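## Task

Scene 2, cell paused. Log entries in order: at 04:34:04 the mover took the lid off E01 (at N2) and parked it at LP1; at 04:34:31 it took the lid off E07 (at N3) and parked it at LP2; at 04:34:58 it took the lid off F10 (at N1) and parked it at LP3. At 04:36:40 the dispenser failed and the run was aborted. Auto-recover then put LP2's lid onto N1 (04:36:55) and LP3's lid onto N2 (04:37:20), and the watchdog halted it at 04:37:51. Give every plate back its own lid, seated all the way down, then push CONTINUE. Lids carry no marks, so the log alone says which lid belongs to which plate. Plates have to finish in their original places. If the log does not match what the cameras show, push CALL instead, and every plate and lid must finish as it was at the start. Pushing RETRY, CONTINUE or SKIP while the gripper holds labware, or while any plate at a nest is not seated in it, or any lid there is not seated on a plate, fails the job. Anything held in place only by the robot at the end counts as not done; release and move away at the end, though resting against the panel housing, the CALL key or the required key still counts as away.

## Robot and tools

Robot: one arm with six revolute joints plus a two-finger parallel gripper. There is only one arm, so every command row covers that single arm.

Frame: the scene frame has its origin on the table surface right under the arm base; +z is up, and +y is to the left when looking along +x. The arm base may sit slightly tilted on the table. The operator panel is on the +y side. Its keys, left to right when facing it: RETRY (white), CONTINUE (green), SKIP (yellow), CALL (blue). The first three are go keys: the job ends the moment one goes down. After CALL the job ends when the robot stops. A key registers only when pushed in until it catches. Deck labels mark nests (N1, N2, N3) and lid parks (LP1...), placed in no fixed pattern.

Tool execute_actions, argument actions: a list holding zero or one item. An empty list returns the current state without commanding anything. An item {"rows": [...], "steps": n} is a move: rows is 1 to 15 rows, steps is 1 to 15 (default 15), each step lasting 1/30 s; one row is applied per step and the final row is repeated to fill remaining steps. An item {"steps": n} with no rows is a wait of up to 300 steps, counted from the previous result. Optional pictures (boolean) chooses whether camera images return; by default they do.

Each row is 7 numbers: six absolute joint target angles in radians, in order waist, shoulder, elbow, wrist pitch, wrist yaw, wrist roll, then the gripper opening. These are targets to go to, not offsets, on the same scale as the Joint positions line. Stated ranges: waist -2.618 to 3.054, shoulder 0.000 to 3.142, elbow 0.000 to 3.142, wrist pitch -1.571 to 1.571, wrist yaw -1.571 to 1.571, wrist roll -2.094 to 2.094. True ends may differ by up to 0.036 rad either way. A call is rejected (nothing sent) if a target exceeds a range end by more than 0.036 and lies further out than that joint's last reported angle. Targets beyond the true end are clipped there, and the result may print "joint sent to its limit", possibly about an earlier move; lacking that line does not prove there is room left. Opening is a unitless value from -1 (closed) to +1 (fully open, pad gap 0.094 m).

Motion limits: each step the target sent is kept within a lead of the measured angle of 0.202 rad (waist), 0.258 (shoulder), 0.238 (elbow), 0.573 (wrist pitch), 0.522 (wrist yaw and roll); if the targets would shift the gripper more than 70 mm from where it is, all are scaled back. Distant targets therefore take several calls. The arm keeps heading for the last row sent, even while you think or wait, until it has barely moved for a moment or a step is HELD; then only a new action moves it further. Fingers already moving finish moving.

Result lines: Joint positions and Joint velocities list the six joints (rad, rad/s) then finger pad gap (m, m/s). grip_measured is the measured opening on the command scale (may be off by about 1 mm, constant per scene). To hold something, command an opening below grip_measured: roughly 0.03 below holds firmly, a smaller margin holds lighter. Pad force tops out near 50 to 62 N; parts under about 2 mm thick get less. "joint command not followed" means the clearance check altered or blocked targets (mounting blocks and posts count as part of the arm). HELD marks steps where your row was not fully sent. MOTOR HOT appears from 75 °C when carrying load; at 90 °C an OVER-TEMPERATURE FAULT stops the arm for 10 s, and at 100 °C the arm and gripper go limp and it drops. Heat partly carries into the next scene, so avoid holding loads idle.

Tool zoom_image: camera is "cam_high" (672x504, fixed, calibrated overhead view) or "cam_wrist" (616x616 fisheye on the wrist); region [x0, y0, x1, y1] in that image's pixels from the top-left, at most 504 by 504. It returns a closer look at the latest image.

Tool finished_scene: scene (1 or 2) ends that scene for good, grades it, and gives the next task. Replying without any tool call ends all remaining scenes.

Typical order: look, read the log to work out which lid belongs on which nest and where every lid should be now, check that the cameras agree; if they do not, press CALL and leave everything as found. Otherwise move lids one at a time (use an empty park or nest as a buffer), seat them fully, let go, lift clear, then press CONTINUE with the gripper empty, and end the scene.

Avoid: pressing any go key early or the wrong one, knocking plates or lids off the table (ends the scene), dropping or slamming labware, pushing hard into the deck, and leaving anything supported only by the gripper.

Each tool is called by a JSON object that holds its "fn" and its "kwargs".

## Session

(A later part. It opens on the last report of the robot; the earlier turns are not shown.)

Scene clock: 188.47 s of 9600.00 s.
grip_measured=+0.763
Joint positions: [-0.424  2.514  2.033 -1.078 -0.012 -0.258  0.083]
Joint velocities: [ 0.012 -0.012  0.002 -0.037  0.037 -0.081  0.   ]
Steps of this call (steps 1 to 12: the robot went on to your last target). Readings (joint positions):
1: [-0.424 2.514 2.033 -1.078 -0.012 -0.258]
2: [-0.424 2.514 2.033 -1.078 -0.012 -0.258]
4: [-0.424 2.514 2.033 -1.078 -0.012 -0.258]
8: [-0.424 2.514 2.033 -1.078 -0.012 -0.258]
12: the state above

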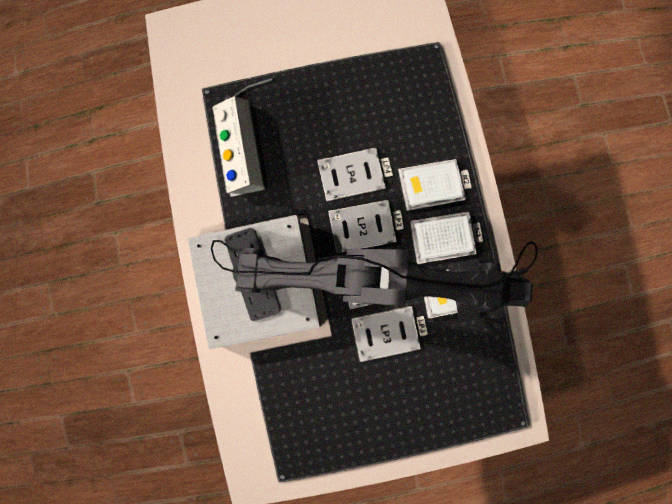

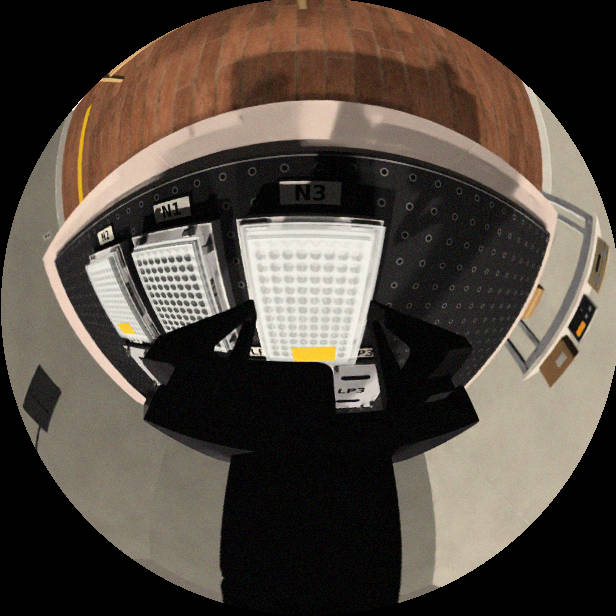

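{"fn": "execute_actions", "kwargs": {"actions": [{"rows": [[-0.424,2.514,2.040,-1.075,-0.023,-0.264,0.73],[-0.424,2.514,2.052,-1.080,-0.023,-0.264,0.73],[-0.424,2.514,2.062,-1.088,-0.023,-0.264,0.73],[-0.424,2.514,2.069,-1.097,-0.023,-0.264,0.73],[-0.424,2.514,2.074,-1.106,-0.023,-0.264,0.73],[-0.424,2.514,2.077,-1.114,-0.023,-0.264,0.73],[-0.424,2.514,2.077,-1.120,-0.023,-0.264,0.73],[-0.424,2.514,2.077,-1.124,-0.023,-0.264,0.73]], "steps": 15}], "pictures": false}}

{"fn": "execute_actions", "kwargs": {"actions": [{"steps": 15}]}}

{"fn": "zoom_image", "kwargs": {"camera": "cam_wrist", "region": [200, 200, 430, 370]}}

Scene clock: 198.60 s of 9600.00 s.
grip_measured=+0.763
Joint positions: [-0.424  2.514  2.05  -1.107 -0.013 -0.258  0.083]
Joint velocities: [-0.017 -0.007 -0.012 -0.051  0.007 -0.007 -0.001]
Steps of this call (steps 1 to 15: the robot went on to your last target; steps 16 to 90: nothing new was sent; then 6.63 s passed at rest; steps 91 to 105: all 15 steps of this action). Readings (joint positions):
91: [-0.424 2.514 2.033 -1.078 -0.012 -0.258]
92: [-0.424 2.514 2.033 -1.078 -0.012 -0.258]
94: [-0.424 2.514 2.035 -1.080 -0.012 -0.258]
98: [-0.424 2.514 2.047 -1.094 -0.013 -0.258]
105: the state above

Scene clock: 199.10 s of 9600.00 s.
grip_measured=+0.763
Joint positions: [-0.424  2.514  2.05  -1.11  -0.013 -0.258  0.083]
Joint velocities: [-0.022  0.002  0.002 -0.037  0.007 -0.095  0.001]
Steps of this call (steps 1 to 15: the robot went on to your last target). Readings (joint positions):
1: [-0.424 2.514 2.050 -1.108 -0.013 -0.258]
2: [-0.424 2.514 2.050 -1.109 -0.013 -0.258]
4: [-0.424 2.514 2.050 -1.109 -0.013 -0.258]
8: [-0.424 2.514 2.050 -1.110 -0.013 -0.258]
15: the state above
The arm was judged still, so your last target was given up. Only a new action makes it travel on or press farther. Fingers that are still opening or closing keep moving.

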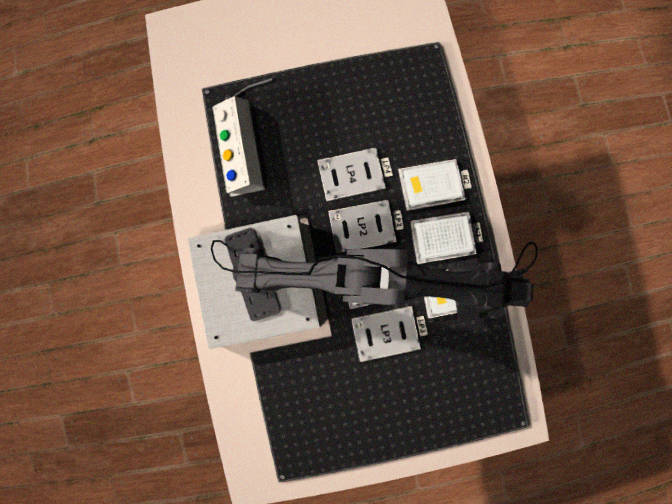

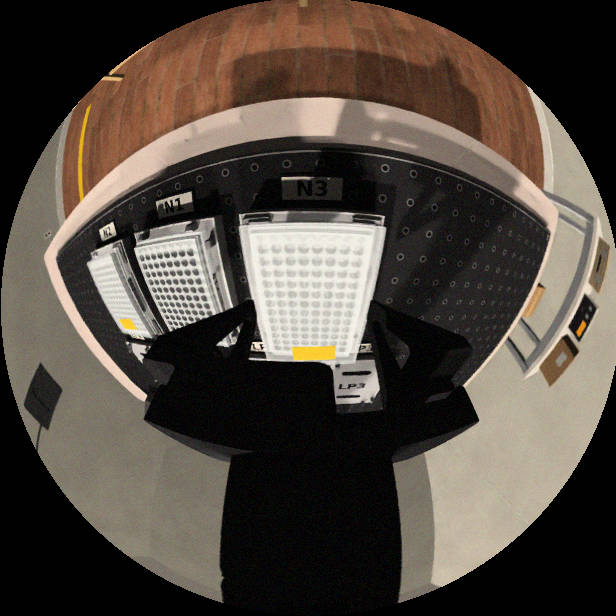

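Region (200, 200, 430, 370) of cam_wrist's 616x616 image, scaled by 2.191, with more detail than that image has; it fills the top 373 rows of this view, and the rest is white.

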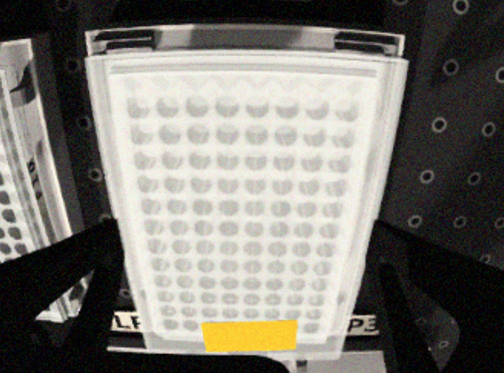

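{"fn": "execute_actions", "kwargs": {"actions": [{"rows": [[-0.424,2.500,2.050,-1.110,-0.023,-0.264,0.73],[-0.424,2.488,2.050,-1.110,-0.023,-0.264,0.73],[-0.424,2.478,2.050,-1.110,-0.023,-0.264,0.73],[-0.424,2.471,2.050,-1.108,-0.023,-0.264,0.73],[-0.424,2.468,2.047,-1.105,-0.023,-0.264,0.73],[-0.424,2.467,2.042,-1.101,-0.023,-0.264,0.73],[-0.424,2.467,2.036,-1.097,-0.023,-0.264,0.73],[-0.424,2.467,2.030,-1.093,-0.023,-0.264,0.73],[-0.424,2.467,2.025,-1.090,-0.023,-0.264,0.73],[-0.424,2.467,2.021,-1.088,-0.023,-0.264,0.73],[-0.424,2.467,2.019,-1.087,-0.023,-0.264,0.73]], "steps": 15}], "pictures": false}}

{"fn": "execute_actions", "kwargs": {"actions": [{"steps": 15}]}}

{"fn": "zoom_image", "kwargs": {"camera": "cam_wrist", "region": [200, 200, 430, 370]}}

Scene clock: 214.73 s of 9600.00 s.
grip_measured=+0.763
Joint positions: [-0.424  2.504  2.027 -1.107 -0.014 -0.258  0.083]
Joint velocities: [-0.007 -0.002 -0.032 -0.066  0.022 -0.022 -0.   ]
Steps of this call (steps 1 to 90: nothing new was sent; then 12.13 s passed at rest; steps 91 to 105: all 15 steps of this action). Readings (joint positions):
91: [-0.424 2.514 2.050 -1.111 -0.013 -0.258]
92: [-0.424 2.514 2.050 -1.111 -0.013 -0.258]
94: [-0.424 2.514 2.050 -1.111 -0.013 -0.258]
98: [-0.424 2.513 2.048 -1.109 -0.013 -0.258]
105: the state above

Scene clock: 215.23 s of 9600.00 s.
grip_measured=+0.763
Joint positions: [-0.424  2.504  2.027 -1.105 -0.014 -0.258  0.083]
Joint velocities: [ 0.002 -0.002 -0.017 -0.022 -0.022 -0.037  0.001]
Steps of this call (steps 1 to 15: the robot went on to your last target). Readings (joint positions):
1: [-0.424 2.504 2.027 -1.107 -0.014 -0.258]
2: [-0.424 2.504 2.027 -1.106 -0.014 -0.258]
4: [-0.424 2.504 2.027 -1.106 -0.014 -0.258]
8: [-0.424 2.504 2.027 -1.105 -0.014 -0.258]
15: the state above
The arm was judged still, so your last target was given up. Only a new action makes it travel on or press farther. Fingers that are still opening or closing keep moving.

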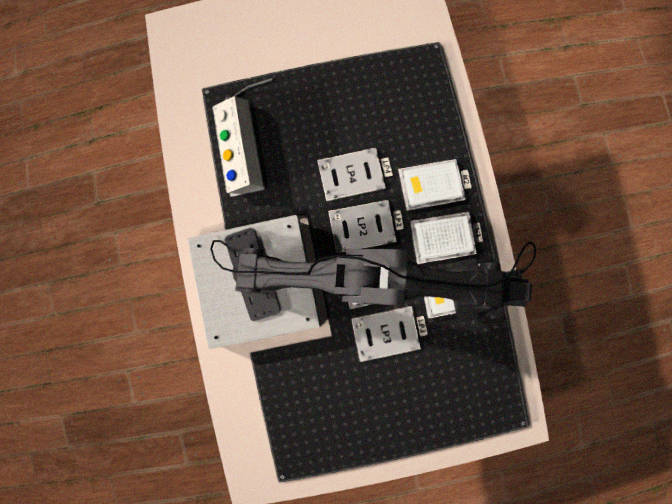

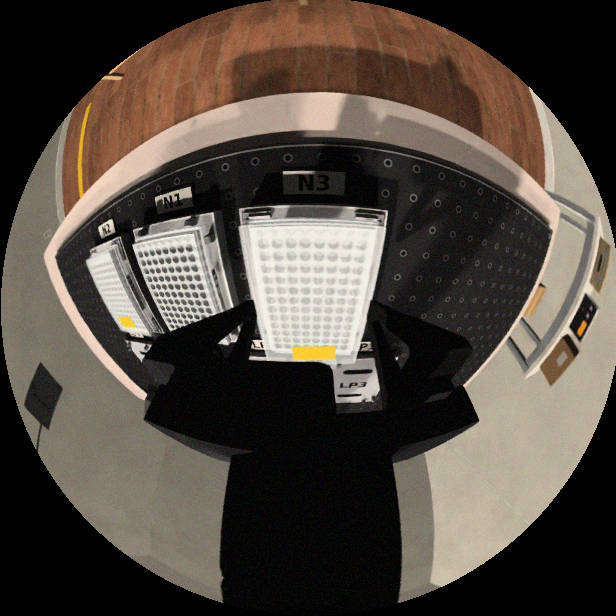

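Region (200, 200, 430, 370) of cam_wrist's 616x616 image, scaled by 2.191, with more detail than that image has; it fills the top 373 rows of this view, and the rest is white.

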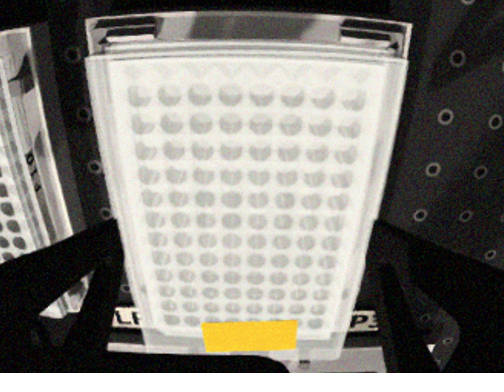

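{"fn": "execute_actions", "kwargs": {"actions": [{"rows": [[-0.424,2.480,2.022,-1.087,-0.014,-0.256,0.73],[-0.424,2.480,2.022,-1.087,-0.009,-0.250,0.73],[-0.424,2.480,2.022,-1.087,-0.005,-0.246,0.73],[-0.424,2.480,2.022,-1.087,-0.003,-0.244,0.73],[-0.424,2.480,2.022,-1.087,-0.003,-0.244,0.73],[-0.424,2.480,2.020,-1.087,-0.003,-0.244,0.73],[-0.424,2.480,2.016,-1.087,-0.003,-0.244,0.73],[-0.424,2.480,2.012,-1.086,-0.003,-0.244,0.73],[-0.424,2.480,2.010,-1.083,-0.003,-0.244,0.73],[-0.424,2.480,2.008,-1.079,-0.003,-0.244,0.73],[-0.424,2.480,2.006,-1.075,-0.003,-0.244,0.73],[-0.424,2.480,2.004,-1.071,-0.003,-0.244,0.73],[-0.424,2.480,2.003,-1.068,-0.003,-0.244,0.73],[-0.424,2.480,2.003,-1.067,-0.003,-0.244,0.73]], "steps": 15}], "pictures": false}}

{"fn": "execute_actions", "kwargs": {"actions": [{"steps": 15}]}}

{"fn": "zoom_image", "kwargs": {"camera": "cam_wrist", "region": [200, 200, 430, 370]}}

Scene clock: 225.50 s of 9600.00 s.
grip_measured=+0.763
Joint positions: [-0.424  2.504  2.011 -1.092 -0.008 -0.25   0.083]
Joint velocities: [-0.012 -0.017 -0.071  0.037  0.022 -0.066  0.   ]
Steps of this call (steps 1 to 90: nothing new was sent; then 6.77 s passed at rest; steps 91 to 105: all 15 steps of this action). Readings (joint positions):
91: [-0.424 2.504 2.027 -1.104 -0.014 -0.258]
92: [-0.424 2.504 2.027 -1.104 -0.014 -0.258]
94: [-0.424 2.504 2.027 -1.104 -0.012 -0.256]
98: [-0.424 2.504 2.027 -1.104 -0.010 -0.252]
105: the state above

Scene clock: 226.00 s of 9600.00 s.
grip_measured=+0.763
Joint positions: [-0.424  2.504  2.01  -1.086 -0.008 -0.25   0.083]
Joint velocities: [-0.007 -0.002 -0.007 -0.022  0.007 -0.022 -0.   ]
Steps of this call (steps 1 to 15: the robot went on to your last target). Readings (joint positions):
1: [-0.424 2.504 2.010 -1.090 -0.008 -0.250]
2: [-0.424 2.504 2.010 -1.089 -0.008 -0.250]
4: [-0.424 2.504 2.010 -1.087 -0.008 -0.250]
8: [-0.424 2.504 2.010 -1.086 -0.008 -0.250]
15: the state above
The arm was judged still, so your last target was given up. Only a new action makes it travel on or press farther. Fingers that are still opening or closing keep moving.

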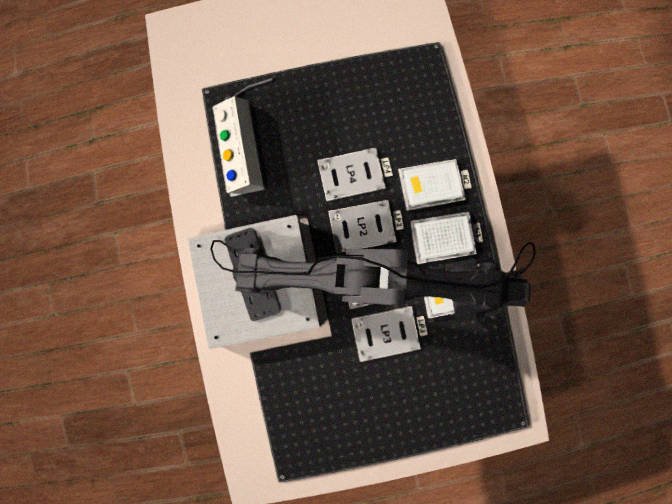

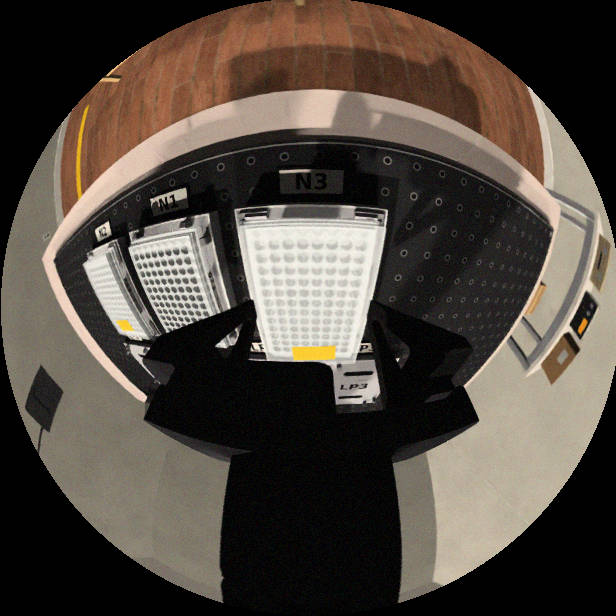

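Region (200, 200, 430, 370) of cam_wrist's 616x616 image, scaled by 2.191, with more detail than that image has; it fills the top 373 rows of this view, and the rest is white.

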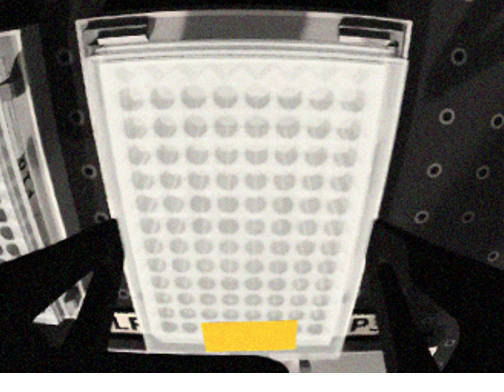

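{"fn": "execute_actions", "kwargs": {"actions": [{"rows": [[-0.424,2.480,2.000,-1.067,-0.006,-0.246,0.73],[-0.424,2.480,1.996,-1.067,-0.006,-0.246,0.73],[-0.424,2.480,1.993,-1.065,-0.006,-0.246,0.73],[-0.424,2.480,1.991,-1.062,-0.006,-0.246,0.73],[-0.424,2.480,1.989,-1.058,-0.006,-0.246,0.73],[-0.424,2.480,1.987,-1.054,-0.006,-0.246,0.73],[-0.424,2.480,1.985,-1.051,-0.006,-0.246,0.73],[-0.424,2.480,1.984,-1.049,-0.006,-0.246,0.73],[-0.424,2.480,1.984,-1.048,-0.006,-0.246,0.73]], "steps": 15}], "pictures": false}}

{"fn": "execute_actions", "kwargs": {"actions": [{"steps": 12}]}}

{"fn": "zoom_image", "kwargs": {"camera": "cam_wrist", "region": [200, 200, 430, 370]}}

Scene clock: 229.47 s of 9600.00 s.
grip_measured=+0.763
Joint positions: [-0.424  2.504  1.994 -1.07  -0.008 -0.25   0.083]
Joint velocities: [ 0.007  0.002  0.002 -0.066  0.037 -0.007 -0.001]
Steps of this call (steps 1 to 89: nothing new was sent; steps 90 to 104: all 15 steps of this action). Readings (joint positions):
90: [-0.424 2.504 2.010 -1.086 -0.008 -0.250]
91: [-0.424 2.504 2.010 -1.086 -0.008 -0.250]
93: [-0.424 2.504 2.007 -1.083 -0.008 -0.250]
97: [-0.424 2.504 1.995 -1.072 -0.008 -0.250]
104: the state above

Scene clock: 229.87 s of 9600.00 s.
grip_measured=+0.763
Joint positions: [-0.424  2.504  1.994 -1.07  -0.008 -0.25   0.083]
Joint velocities: [-0.002  0.007  0.002  0.022 -0.037 -0.081  0.001]
Steps of this call (steps 1 to 12: the robot went on to your last target). Readings (joint positions):
1: [-0.424 2.504 1.994 -1.070 -0.008 -0.250]
2: [-0.424 2.504 1.994 -1.070 -0.008 -0.250]
4: [-0.424 2.504 1.994 -1.070 -0.008 -0.250]
8: [-0.424 2.504 1.994 -1.070 -0.008 -0.250]
12: the state above

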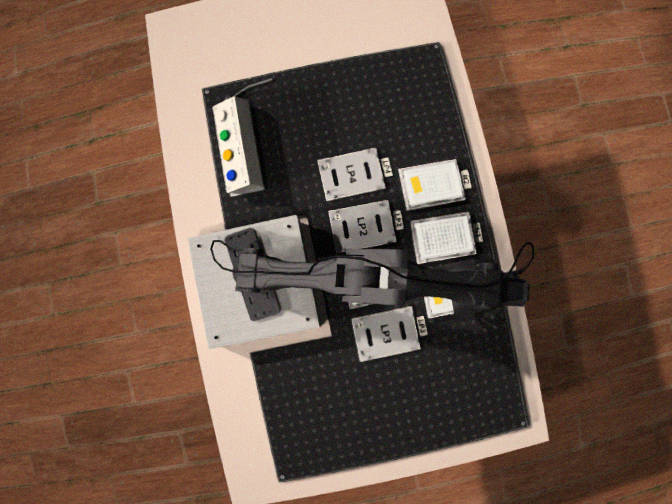

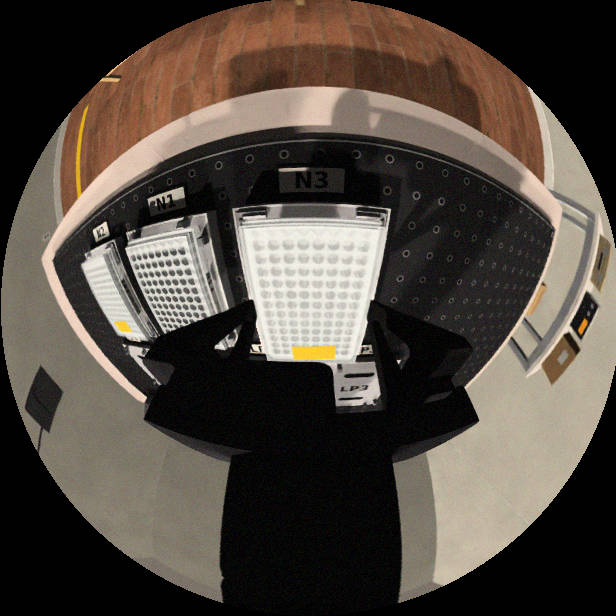

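Region (200, 200, 430, 370) of cam_wrist's 616x616 image, scaled by 2.191, with more detail than that image has; it fills the top 373 rows of this view, and the rest is white.

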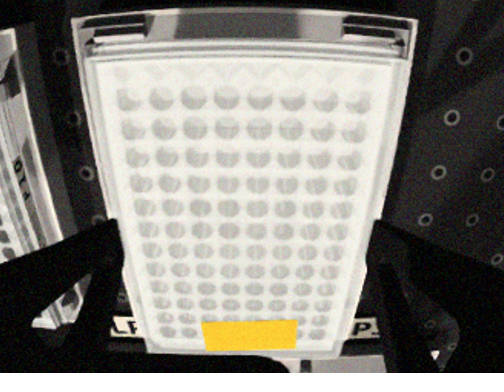

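{"fn": "execute_actions", "kwargs": {"actions": [{"rows": [[-0.424,2.490,1.990,-1.060,-0.008,-0.250,0.75],[-0.424,2.495,1.992,-1.065,-0.008,-0.250,0.77],[-0.424,2.500,1.994,-1.070,-0.008,-0.250,0.79],[-0.424,2.500,1.994,-1.070,-0.008,-0.250,0.82],[-0.424,2.500,1.994,-1.070,-0.008,-0.250,0.85],[-0.424,2.500,1.994,-1.070,-0.008,-0.250,0.88],[-0.424,2.500,1.994,-1.070,-0.008,-0.250,0.91],[-0.424,2.500,1.994,-1.070,-0.008,-0.250,0.94],[-0.424,2.500,1.994,-1.070,-0.008,-0.250,0.96],[-0.424,2.500,1.994,-1.070,-0.008,-0.250,0.98]], "steps": 14}], "pictures": false}}

{"fn": "execute_actions", "kwargs": {"actions": [{"rows": [[-0.424,2.500,2.005,-1.072,-0.008,-0.250,0.98],[-0.424,2.500,2.016,-1.076,-0.008,-0.250,0.98],[-0.424,2.500,2.026,-1.083,-0.008,-0.250,0.98],[-0.424,2.500,2.036,-1.091,-0.008,-0.250,0.98],[-0.424,2.500,2.047,-1.101,-0.008,-0.250,0.98],[-0.424,2.500,2.058,-1.112,-0.008,-0.250,0.98],[-0.424,2.500,2.069,-1.123,-0.008,-0.250,0.98],[-0.424,2.500,2.080,-1.134,-0.008,-0.250,0.98],[-0.424,2.500,2.090,-1.144,-0.008,-0.250,0.98],[-0.424,2.500,2.098,-1.152,-0.008,-0.250,0.98],[-0.424,2.500,2.104,-1.158,-0.008,-0.250,0.98],[-0.424,2.500,2.108,-1.162,-0.008,-0.250,0.98],[-0.424,2.500,2.110,-1.164,-0.008,-0.250,0.98],[-0.424,2.500,2.111,-1.165,-0.008,-0.250,0.98]], "steps": 15}]}}

{"fn": "execute_actions", "kwargs": {"actions": [{"rows": [[-0.4225,2.500,2.111,-1.165,-0.008,-0.2485,0.98],[-0.4179,2.500,2.111,-1.165,-0.008,-0.2439,0.98],[-0.4102,2.500,2.111,-1.165,-0.007,-0.2364,0.98],[-0.3997,2.500,2.111,-1.165,-0.006,-0.2260,0.98],[-0.3864,2.500,2.111,-1.165,-0.005,-0.2128,0.98],[-0.3703,2.500,2.111,-1.165,-0.004,-0.1969,0.98],[-0.3518,2.500,2.111,-1.165,-0.003,-0.1786,0.98],[-0.3310,2.500,2.111,-1.165,-0.002,-0.1580,0.98],[-0.3082,2.500,2.111,-1.165,-0.001,-0.1354,0.98],[-0.2835,2.500,2.111,-1.165,0.0,-0.111,0.98],[-0.2573,2.500,2.111,-1.165,0.001,-0.0851,0.98],[-0.2298,2.500,2.111,-1.165,0.002,-0.0579,0.98],[-0.2014,2.500,2.111,-1.165,0.003,-0.0298,0.98],[-0.1724,2.500,2.111,-1.165,0.004,-0.0011,0.98],[-0.143,2.500,2.111,-1.165,0.004,0.028,0.98]], "steps": 15}], "pictures": false}}

{"fn": "execute_actions", "kwargs": {"actions": [{"rows": [[-0.1136,2.500,2.111,-1.165,0.004,0.0571,0.98],[-0.0846,2.500,2.111,-1.165,0.004,0.0858,0.98],[-0.0562,2.500,2.111,-1.165,0.004,0.1139,0.98],[-0.0287,2.500,2.111,-1.165,0.004,0.1411,0.98],[-0.0025,2.500,2.111,-1.165,0.004,0.167,0.98],[0.0222,2.500,2.111,-1.165,0.004,0.1914,0.98],[0.0450,2.500,2.111,-1.165,0.004,0.2140,0.98],[0.0658,2.500,2.111,-1.165,0.004,0.2346,0.98],[0.0843,2.500,2.111,-1.165,0.004,0.2529,0.98],[0.1004,2.500,2.111,-1.165,0.004,0.2688,0.98],[0.1137,2.500,2.111,-1.165,0.004,0.2820,0.98],[0.1242,2.500,2.111,-1.165,0.004,0.2924,0.98],[0.1319,2.500,2.111,-1.165,0.004,0.2999,0.98],[0.1365,2.500,2.111,-1.165,0.004,0.3045,0.98],[0.138,2.500,2.111,-1.165,0.004,0.306,0.98]], "steps": 15}], "pictures": false}}

{"fn": "execute_actions", "kwargs": {"actions": [{"steps": 15}]}}

{"fn": "zoom_image", "kwargs": {"camera": "cam_wrist", "region": [200, 200, 430, 370]}}

Scene clock: 249.60 s of 9600.00 s.
grip_measured=+0.978
Joint positions: [-0.424  2.504  1.994 -1.07  -0.008 -0.25   0.093]
Joint velocities: [-0.002  0.022  0.007  0.081 -0.022  0.007 -0.001]
Steps of this call (steps 1 to 15: the robot went on to your last target; steps 16 to 90: nothing new was sent; then 16.27 s passed at rest; steps 91 to 104: all 14 steps of this action). Readings (joint positions):
91: [-0.424 2.504 1.994 -1.070 -0.008 -0.250]
92: [-0.424 2.504 1.994 -1.070 -0.008 -0.250]
94: [-0.424 2.504 1.994 -1.070 -0.008 -0.250]
98: [-0.424 2.504 1.994 -1.070 -0.008 -0.250]
104: the state above

Scene clock: 250.10 s of 9600.00 s.
grip_measured=+0.979
Joint positions: [-0.424  2.504  2.086 -1.131 -0.008 -0.25   0.093]
Joint velocities: [-0.007  0.012  0.042 -0.11  -0.022 -0.007  0.   ]
Steps of this call (steps 1 to 15: all 15 steps of this action). Readings (joint positions):
1: [-0.424 2.504 1.994 -1.070 -0.008 -0.250]
2: [-0.424 2.504 1.994 -1.070 -0.008 -0.250]
4: [-0.424 2.504 1.997 -1.072 -0.008 -0.250]
8: [-0.424 2.504 2.031 -1.096 -0.008 -0.250]
15: the state above

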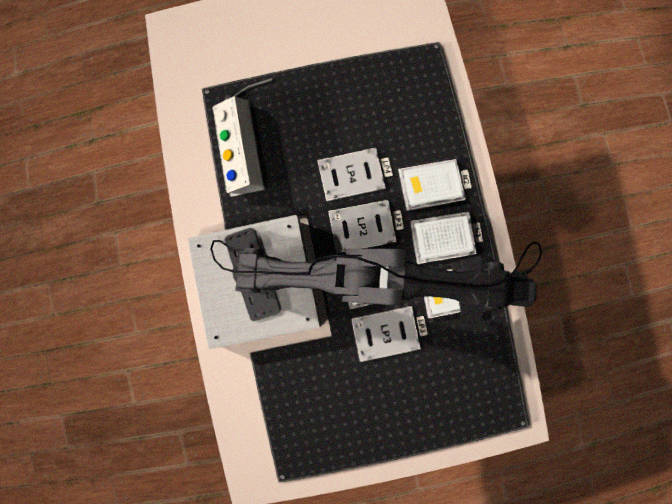

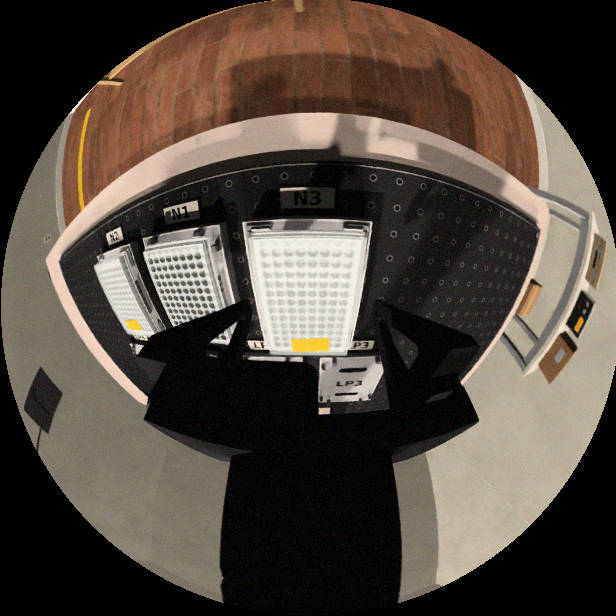

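Scene clock: 250.60 s of 9600.00 s.
grip_measured=+0.979
Joint positions: [-0.212  2.504  2.086 -1.149  0.004 -0.079  0.093]
Joint velocities: [ 0.926  0.002  0.007 -0.022 -0.022  0.623  0.001]
Steps of this call (steps 1 to 15: all 15 steps of this action). Readings (joint positions):
1: [-0.424 2.504 2.086 -1.134 -0.008 -0.250]
2: [-0.424 2.504 2.086 -1.138 -0.008 -0.250]
4: [-0.423 2.504 2.086 -1.144 -0.008 -0.246]
8: [-0.393 2.504 2.086 -1.149 -0.002 -0.213]
15: the state above

Scene clock: 251.10 s of 9600.00 s.
grip_measured=+0.979
Joint positions: [ 0.144  2.504  2.086 -1.15   0.001  0.252  0.093]
Joint velocities: [ 0.178  0.007 -0.007 -0.051 -0.051  0.418  0.   ]
Steps of this call (steps 1 to 15: all 15 steps of this action). Readings (joint positions):
1: [-0.178 2.504 2.086 -1.149 0.004 -0.054]
2: [-0.144 2.504 2.086 -1.149 0.004 -0.028]
4: [-0.078 2.504 2.086 -1.149 0.004 0.024]
8: [0.035 2.504 2.086 -1.149 0.003 0.126]
15: the state above

Scene clock: 251.60 s of 9600.00 s.
grip_measured=+0.979
Joint positions: [ 0.145  2.504  2.086 -1.152  0.     0.298  0.093]
Joint velocities: [-0.002 -0.002 -0.007  0.007 -0.051 -0.022 -0.001]
Steps of this call (steps 1 to 15: the robot went on to your last target). Readings (joint positions):
1: [0.148 2.504 2.086 -1.150 0.000 0.261]
2: [0.149 2.504 2.086 -1.151 0.000 0.269]
4: [0.148 2.504 2.086 -1.151 0.000 0.280]
8: [0.145 2.504 2.086 -1.152 0.000 0.292]
15: the state above

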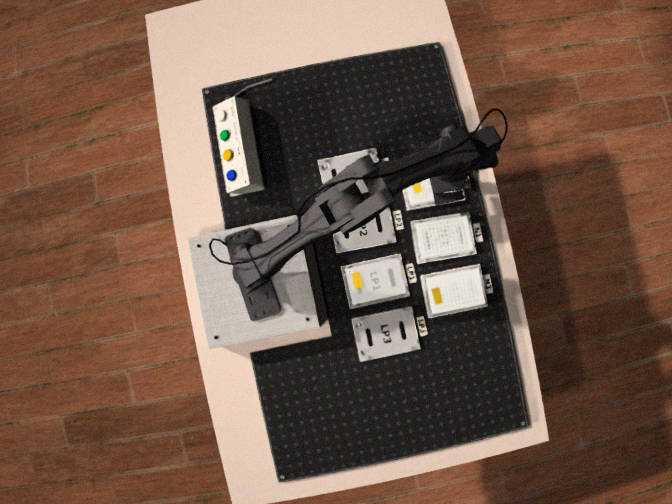

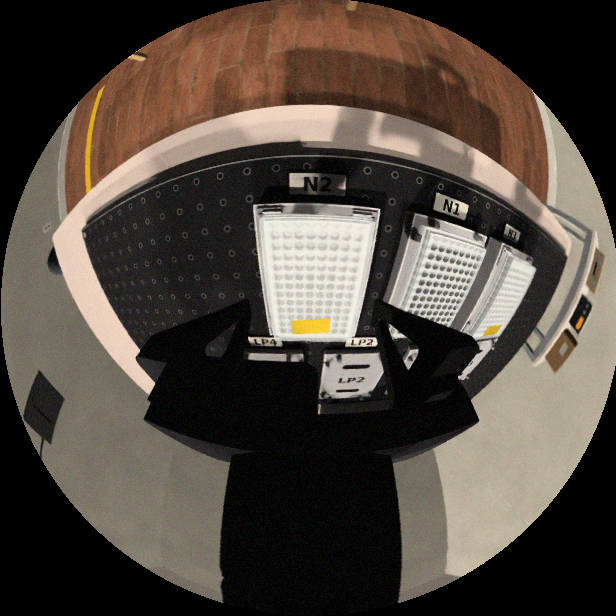

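Region (200, 200, 430, 370) of cam_wrist's 616x616 image, scaled by 2.191, with more detail than that image has; it fills the top 373 rows of this view, and the rest is white.

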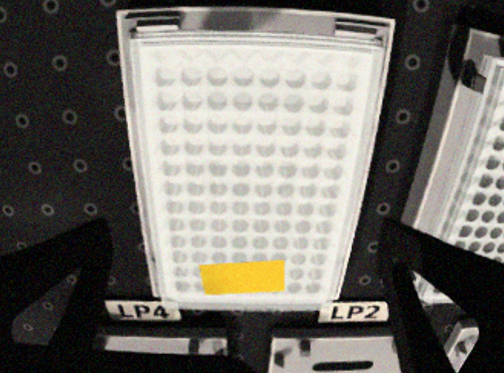

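{"fn": "execute_actions", "kwargs": {"actions": [{"rows": [[0.141,2.508,2.080,-1.148,0.0,0.303,0.98],[0.137,2.514,2.076,-1.140,0.0,0.308,0.98],[0.134,2.520,2.073,-1.131,0.0,0.313,0.98],[0.132,2.525,2.070,-1.122,0.0,0.318,0.98],[0.131,2.530,2.067,-1.113,0.0,0.322,0.98],[0.131,2.534,2.064,-1.104,0.0,0.325,0.98],[0.131,2.538,2.061,-1.096,0.0,0.327,0.98],[0.131,2.541,2.058,-1.088,0.0,0.327,0.98],[0.131,2.543,2.055,-1.081,0.0,0.327,0.98],[0.131,2.545,2.052,-1.075,0.0,0.327,0.98],[0.131,2.546,2.050,-1.071,0.0,0.327,0.98],[0.131,2.546,2.049,-1.069,0.0,0.327,0.98]], "steps": 15}], "pictures": false}}

{"fn": "execute_actions", "kwargs": {"actions": [{"steps": 15}]}}

{"fn": "zoom_image", "kwargs": {"camera": "cam_wrist", "region": [200, 200, 430, 370]}}

Scene clock: 262.87 s of 9600.00 s.
grip_measured=+0.979
Joint positions: [ 0.139  2.549  2.054 -1.098  0.     0.319  0.093]
Joint velocities: [ 0.007  0.051 -0.042  0.007  0.066 -0.066 -0.001]
Steps of this call (steps 1 to 15: the robot went on to your last target; steps 16 to 90: nothing new was sent; then 7.77 s passed at rest; steps 91 to 105: all 15 steps of this action). Readings (joint positions):
91: [0.145 2.504 2.086 -1.152 0.000 0.300]
92: [0.145 2.504 2.086 -1.152 0.000 0.300]
94: [0.145 2.505 2.086 -1.150 0.000 0.303]
98: [0.142 2.518 2.078 -1.128 0.000 0.312]
105: the state above

Scene clock: 263.37 s of 9600.00 s.
grip_measured=+0.979
Joint positions: [ 0.139  2.55   2.053 -1.087  0.     0.321  0.093]
Joint velocities: [-0.027 -0.007  0.012  0.066 -0.037  0.037 -0.   ]
Steps of this call (steps 1 to 15: the robot went on to your last target). Readings (joint positions):
1: [0.139 2.550 2.053 -1.097 0.000 0.320]
2: [0.139 2.550 2.053 -1.096 0.000 0.320]
4: [0.139 2.550 2.053 -1.093 0.000 0.320]
8: [0.139 2.550 2.053 -1.089 0.000 0.320]
15: the state above

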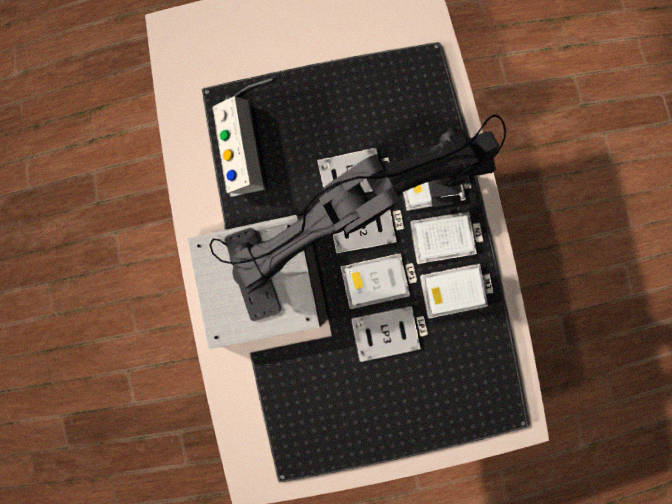

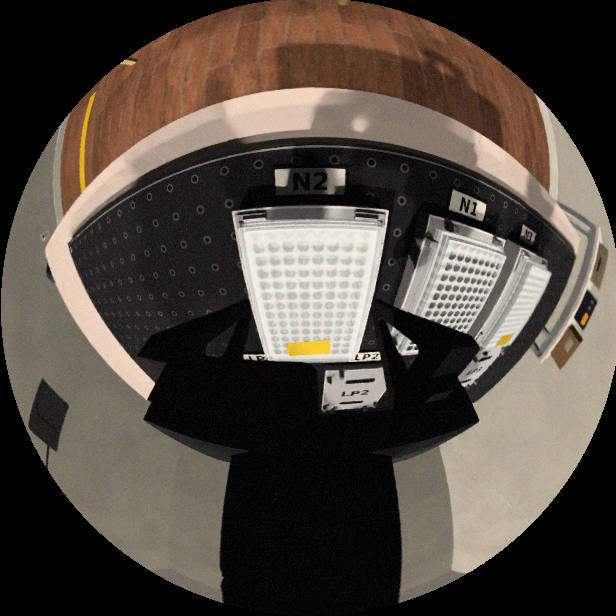

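Region (200, 200, 430, 370) of cam_wrist's 616x616 image, scaled by 2.191, with more detail than that image has; it fills the top 373 rows of this view, and the rest is white.

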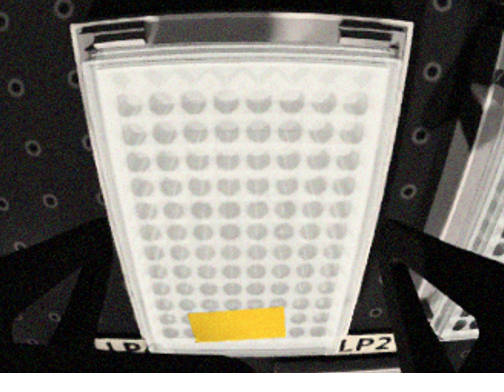

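{"fn": "execute_actions", "kwargs": {"actions": [{"rows": [[0.139,2.546,2.049,-1.075,-0.006,0.325,0.98],[0.139,2.546,2.049,-1.075,-0.012,0.325,0.98],[0.139,2.546,2.049,-1.075,-0.016,0.325,0.98],[0.139,2.546,2.049,-1.075,-0.018,0.325,0.98]], "steps": 12}]}}

{"fn": "zoom_image", "kwargs": {"camera": "cam_wrist", "region": [200, 200, 430, 370]}}

Scene clock: 269.53 s of 9600.00 s.
grip_measured=+0.979
Joint positions: [ 0.139  2.55   2.053 -1.086 -0.012  0.321  0.093]
Joint velocities: [-0.007  0.002 -0.017 -0.022 -0.066 -0.007 -0.001]
Steps of this call (steps 1 to 15: the robot went on to your last target; steps 16 to 90: nothing new was sent; then 2.77 s passed at rest; steps 91 to 102: all 12 steps of this action). Readings (joint positions):
91: [0.139 2.550 2.053 -1.086 0.000 0.321]
92: [0.139 2.550 2.053 -1.086 -0.001 0.321]
94: [0.139 2.550 2.053 -1.086 -0.005 0.321]
98: [0.139 2.550 2.053 -1.086 -0.010 0.321]
102: the state above

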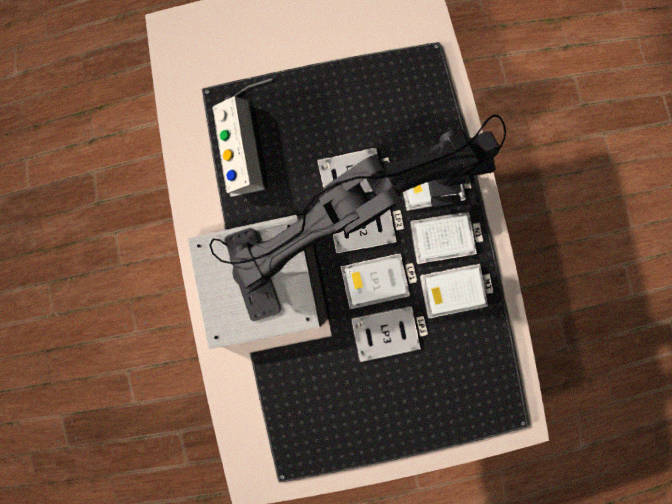

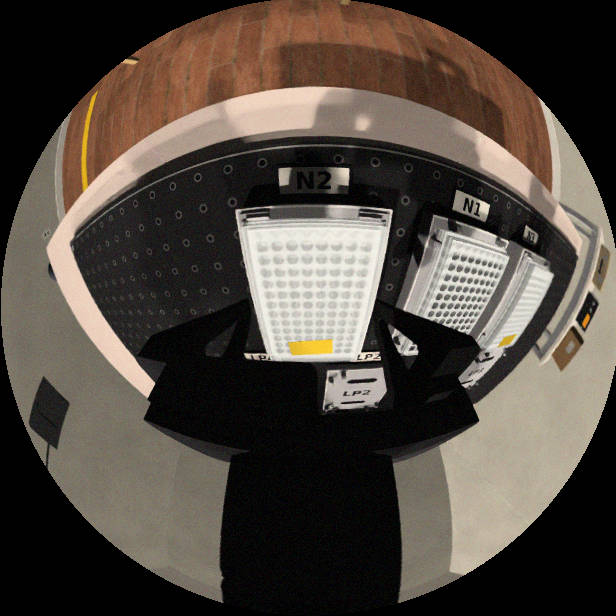

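Region (200, 200, 430, 370) of cam_wrist's 616x616 image, scaled by 2.191, with more detail than that image has; it fills the top 373 rows of this view, and the rest is white.

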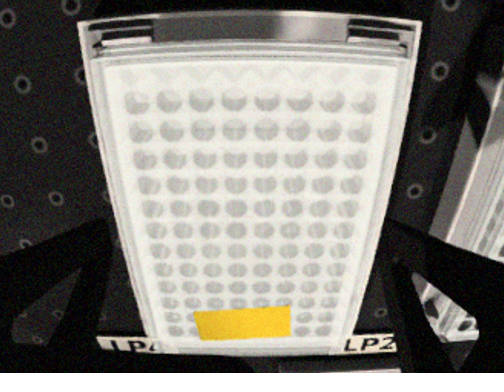

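{"fn": "execute_actions", "kwargs": {"actions": [{"rows": [[0.139,2.546,2.049,-1.075,-0.008,0.325,0.98],[0.139,2.546,2.049,-1.075,-0.004,0.325,0.98],[0.139,2.546,2.049,-1.075,-0.001,0.325,0.98],[0.139,2.546,2.049,-1.075,-0.001,0.325,0.98],[0.139,2.546,2.049,-1.075,-0.001,0.325,0.98],[0.139,2.546,2.049,-1.075,-0.001,0.325,0.98],[0.139,2.546,2.049,-1.075,-0.001,0.325,0.98],[0.139,2.546,2.049,-1.075,-0.001,0.325,0.96],[0.139,2.546,2.049,-1.075,-0.001,0.325,0.93],[0.139,2.546,2.049,-1.075,-0.001,0.325,0.90],[0.139,2.546,2.049,-1.075,-0.001,0.325,0.87],[0.139,2.546,2.049,-1.075,-0.001,0.325,0.85],[0.139,2.546,2.049,-1.075,-0.001,0.325,0.83],[0.139,2.546,2.049,-1.075,-0.001,0.325,0.81],[0.139,2.546,2.049,-1.075,-0.001,0.325,0.80]], "steps": 15}], "pictures": false}}

{"fn": "execute_actions", "kwargs": {"actions": [{"rows": [[0.139,2.546,2.049,-1.075,-0.001,0.325,0.79],[0.139,2.546,2.049,-1.075,-0.001,0.325,0.78],[0.139,2.546,2.049,-1.075,-0.001,0.325,0.77],[0.139,2.546,2.049,-1.075,-0.001,0.325,0.76],[0.139,2.546,2.049,-1.075,-0.001,0.325,0.75],[0.139,2.546,2.049,-1.075,-0.001,0.325,0.74],[0.139,2.546,2.049,-1.075,-0.001,0.325,0.73]], "steps": 12}]}}

{"fn": "zoom_image", "kwargs": {"camera": "cam_wrist", "region": [200, 200, 430, 370]}}

Scene clock: 275.10 s of 9600.00 s.
grip_measured=+0.809
Joint positions: [ 0.139  2.55   2.053 -1.086 -0.008  0.321  0.085]
Joint velocities: [-0.007 -0.002  0.002  0.066  0.022 -0.11  -0.008]
Steps of this call (steps 1 to 15: the robot went on to your last target; steps 16 to 90: nothing new was sent; then 2.07 s passed at rest; steps 91 to 105: all 15 steps of this action). Readings (joint positions):
91: [0.139 2.550 2.053 -1.086 -0.013 0.321]
92: [0.139 2.550 2.053 -1.086 -0.013 0.321]
94: [0.139 2.550 2.053 -1.086 -0.012 0.321]
98: [0.139 2.550 2.053 -1.086 -0.011 0.321]
105: the state above

Scene clock: 275.50 s of 9600.00 s.
grip_measured=+0.752
Joint positions: [ 0.139  2.55   2.053 -1.086 -0.008  0.321  0.082]
Joint velocities: [-0.002  0.012  0.012 -0.022  0.051  0.007  0.   ]
Steps of this call (steps 1 to 12: all 12 steps of this action). Readings (joint positions):
1: [0.139 2.550 2.053 -1.086 -0.008 0.321]
2: [0.139 2.550 2.053 -1.086 -0.008 0.321]
4: [0.139 2.550 2.053 -1.086 -0.008 0.321]
8: [0.139 2.550 2.053 -1.086 -0.008 0.321]
12: the state above

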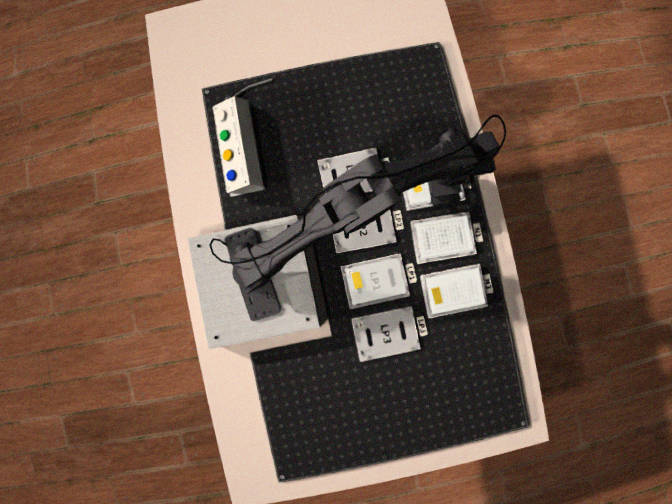

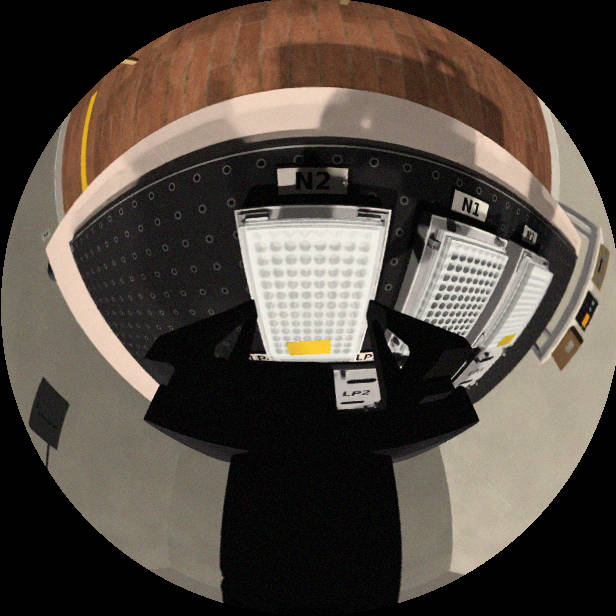

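Region (200, 200, 430, 370) of cam_wrist's 616x616 image, scaled by 2.191, with more detail than that image has; it fills the top 373 rows of this view, and the rest is white.

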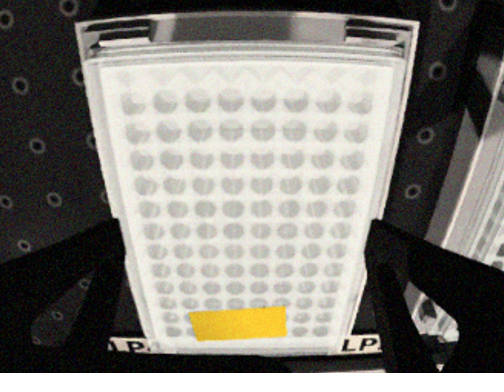

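{"fn": "execute_actions", "kwargs": {"actions": [{"rows": [[0.139,2.546,2.049,-1.075,-0.001,0.325,0.77],[0.139,2.546,2.049,-1.075,-0.001,0.325,0.81],[0.139,2.546,2.049,-1.075,-0.001,0.325,0.85],[0.139,2.546,2.049,-1.075,-0.001,0.325,0.88],[0.139,2.546,2.049,-1.075,-0.001,0.325,0.90],[0.139,2.546,2.045,-1.072,-0.001,0.325,0.90],[0.139,2.546,2.041,-1.068,-0.001,0.325,0.90],[0.139,2.546,2.038,-1.064,-0.001,0.325,0.90],[0.139,2.546,2.036,-1.060,-0.001,0.325,0.90],[0.139,2.546,2.035,-1.057,-0.001,0.325,0.90],[0.139,2.546,2.035,-1.055,-0.001,0.325,0.90]], "steps": 15}], "pictures": false}}

{"fn": "execute_actions", "kwargs": {"actions": [{"rows": [[0.139,2.546,2.035,-1.055,-0.001,0.325,0.90],[0.139,2.546,2.035,-1.055,-0.001,0.325,0.90],[0.139,2.546,2.035,-1.055,-0.001,0.325,0.90],[0.139,2.546,2.035,-1.055,-0.001,0.325,0.88],[0.139,2.546,2.035,-1.055,-0.001,0.325,0.85],[0.139,2.546,2.035,-1.055,-0.001,0.325,0.83],[0.139,2.546,2.035,-1.055,-0.001,0.325,0.81],[0.139,2.546,2.035,-1.055,-0.001,0.325,0.80],[0.139,2.546,2.035,-1.055,-0.001,0.325,0.79],[0.139,2.546,2.035,-1.055,-0.001,0.325,0.78],[0.139,2.546,2.035,-1.055,-0.001,0.325,0.77],[0.139,2.546,2.035,-1.055,-0.001,0.325,0.76],[0.139,2.546,2.035,-1.055,-0.001,0.325,0.75],[0.139,2.546,2.035,-1.055,-0.001,0.325,0.74],[0.139,2.546,2.035,-1.055,-0.001,0.325,0.73]], "steps": 15}], "pictures": false}}

{"fn": "execute_actions", "kwargs": {"actions": [{"steps": 8}]}}

{"fn": "zoom_image", "kwargs": {"camera": "cam_wrist", "region": [200, 200, 430, 370]}}

Scene clock: 283.50 s of 9600.00 s.
grip_measured=+0.898
Joint positions: [ 0.139  2.55   2.044 -1.076 -0.008  0.321  0.089]
Joint velocities: [-0.007  0.002 -0.017  0.022  0.022 -0.022 -0.001]
Steps of this call (steps 1 to 15: the robot went on to your last target; steps 16 to 90: nothing new was sent; then 4.50 s passed at rest; steps 91 to 105: all 15 steps of this action). Readings (joint positions):
91: [0.139 2.550 2.053 -1.086 -0.008 0.321]
92: [0.139 2.550 2.053 -1.086 -0.008 0.321]
94: [0.139 2.550 2.053 -1.086 -0.008 0.321]
98: [0.139 2.550 2.053 -1.086 -0.008 0.321]
105: the state above

Scene clock: 284.00 s of 9600.00 s.
grip_measured=+0.768
Joint positions: [ 0.139  2.55   2.043 -1.073 -0.008  0.321  0.083]
Joint velocities: [-0.007  0.012 -0.002 -0.007  0.037  0.007 -0.   ]
Steps of this call (steps 1 to 15: all 15 steps of this action). Readings (joint positions):
1: [0.139 2.550 2.043 -1.076 -0.008 0.321]
2: [0.139 2.550 2.043 -1.075 -0.008 0.321]
4: [0.139 2.550 2.043 -1.074 -0.008 0.321]
8: [0.139 2.550 2.043 -1.073 -0.008 0.321]
15: the state above

Scene clock: 284.27 s of 9600.00 s.
grip_measured=+0.768
Joint positions: [ 0.139  2.55   2.043 -1.073 -0.008  0.321  0.083]
Joint velocities: [-0.002 -0.002  0.012 -0.037 -0.037 -0.051 -0.001]
Steps of this call (steps 1 to 8: the robot went on to your last target). Readings (joint positions):
1: [0.139 2.550 2.043 -1.073 -0.008 0.321]
2: [0.139 2.550 2.043 -1.073 -0.008 0.321]
4: [0.139 2.550 2.043 -1.073 -0.008 0.321]
8: the state above

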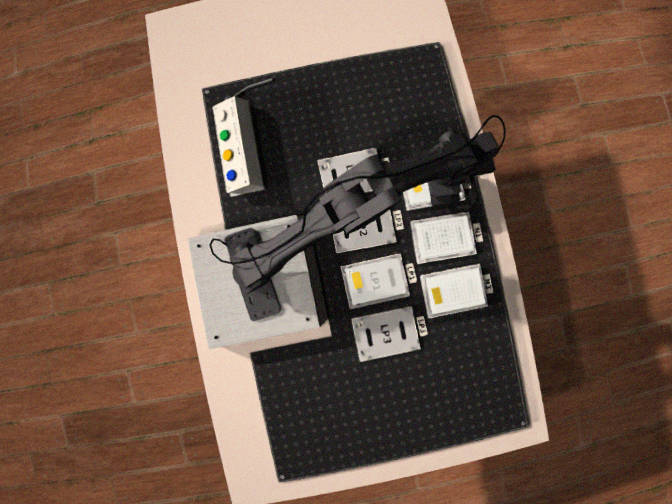

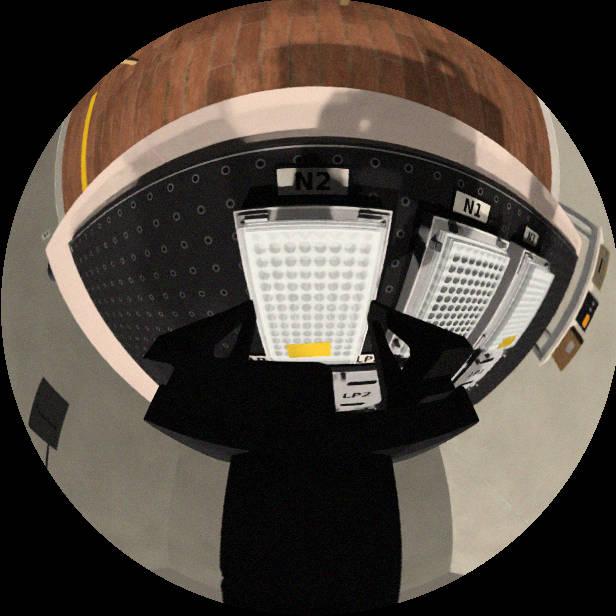

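Region (200, 200, 430, 370) of cam_wrist's 616x616 image, scaled by 2.191, with more detail than that image has; it fills the top 373 rows of this view, and the rest is white.

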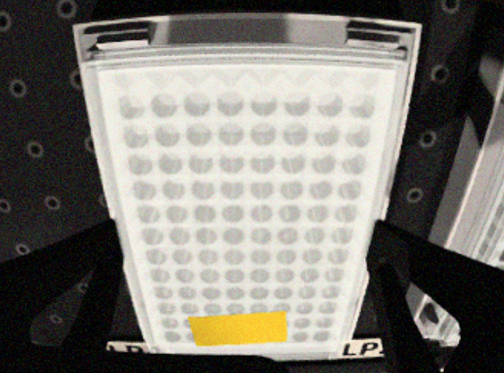

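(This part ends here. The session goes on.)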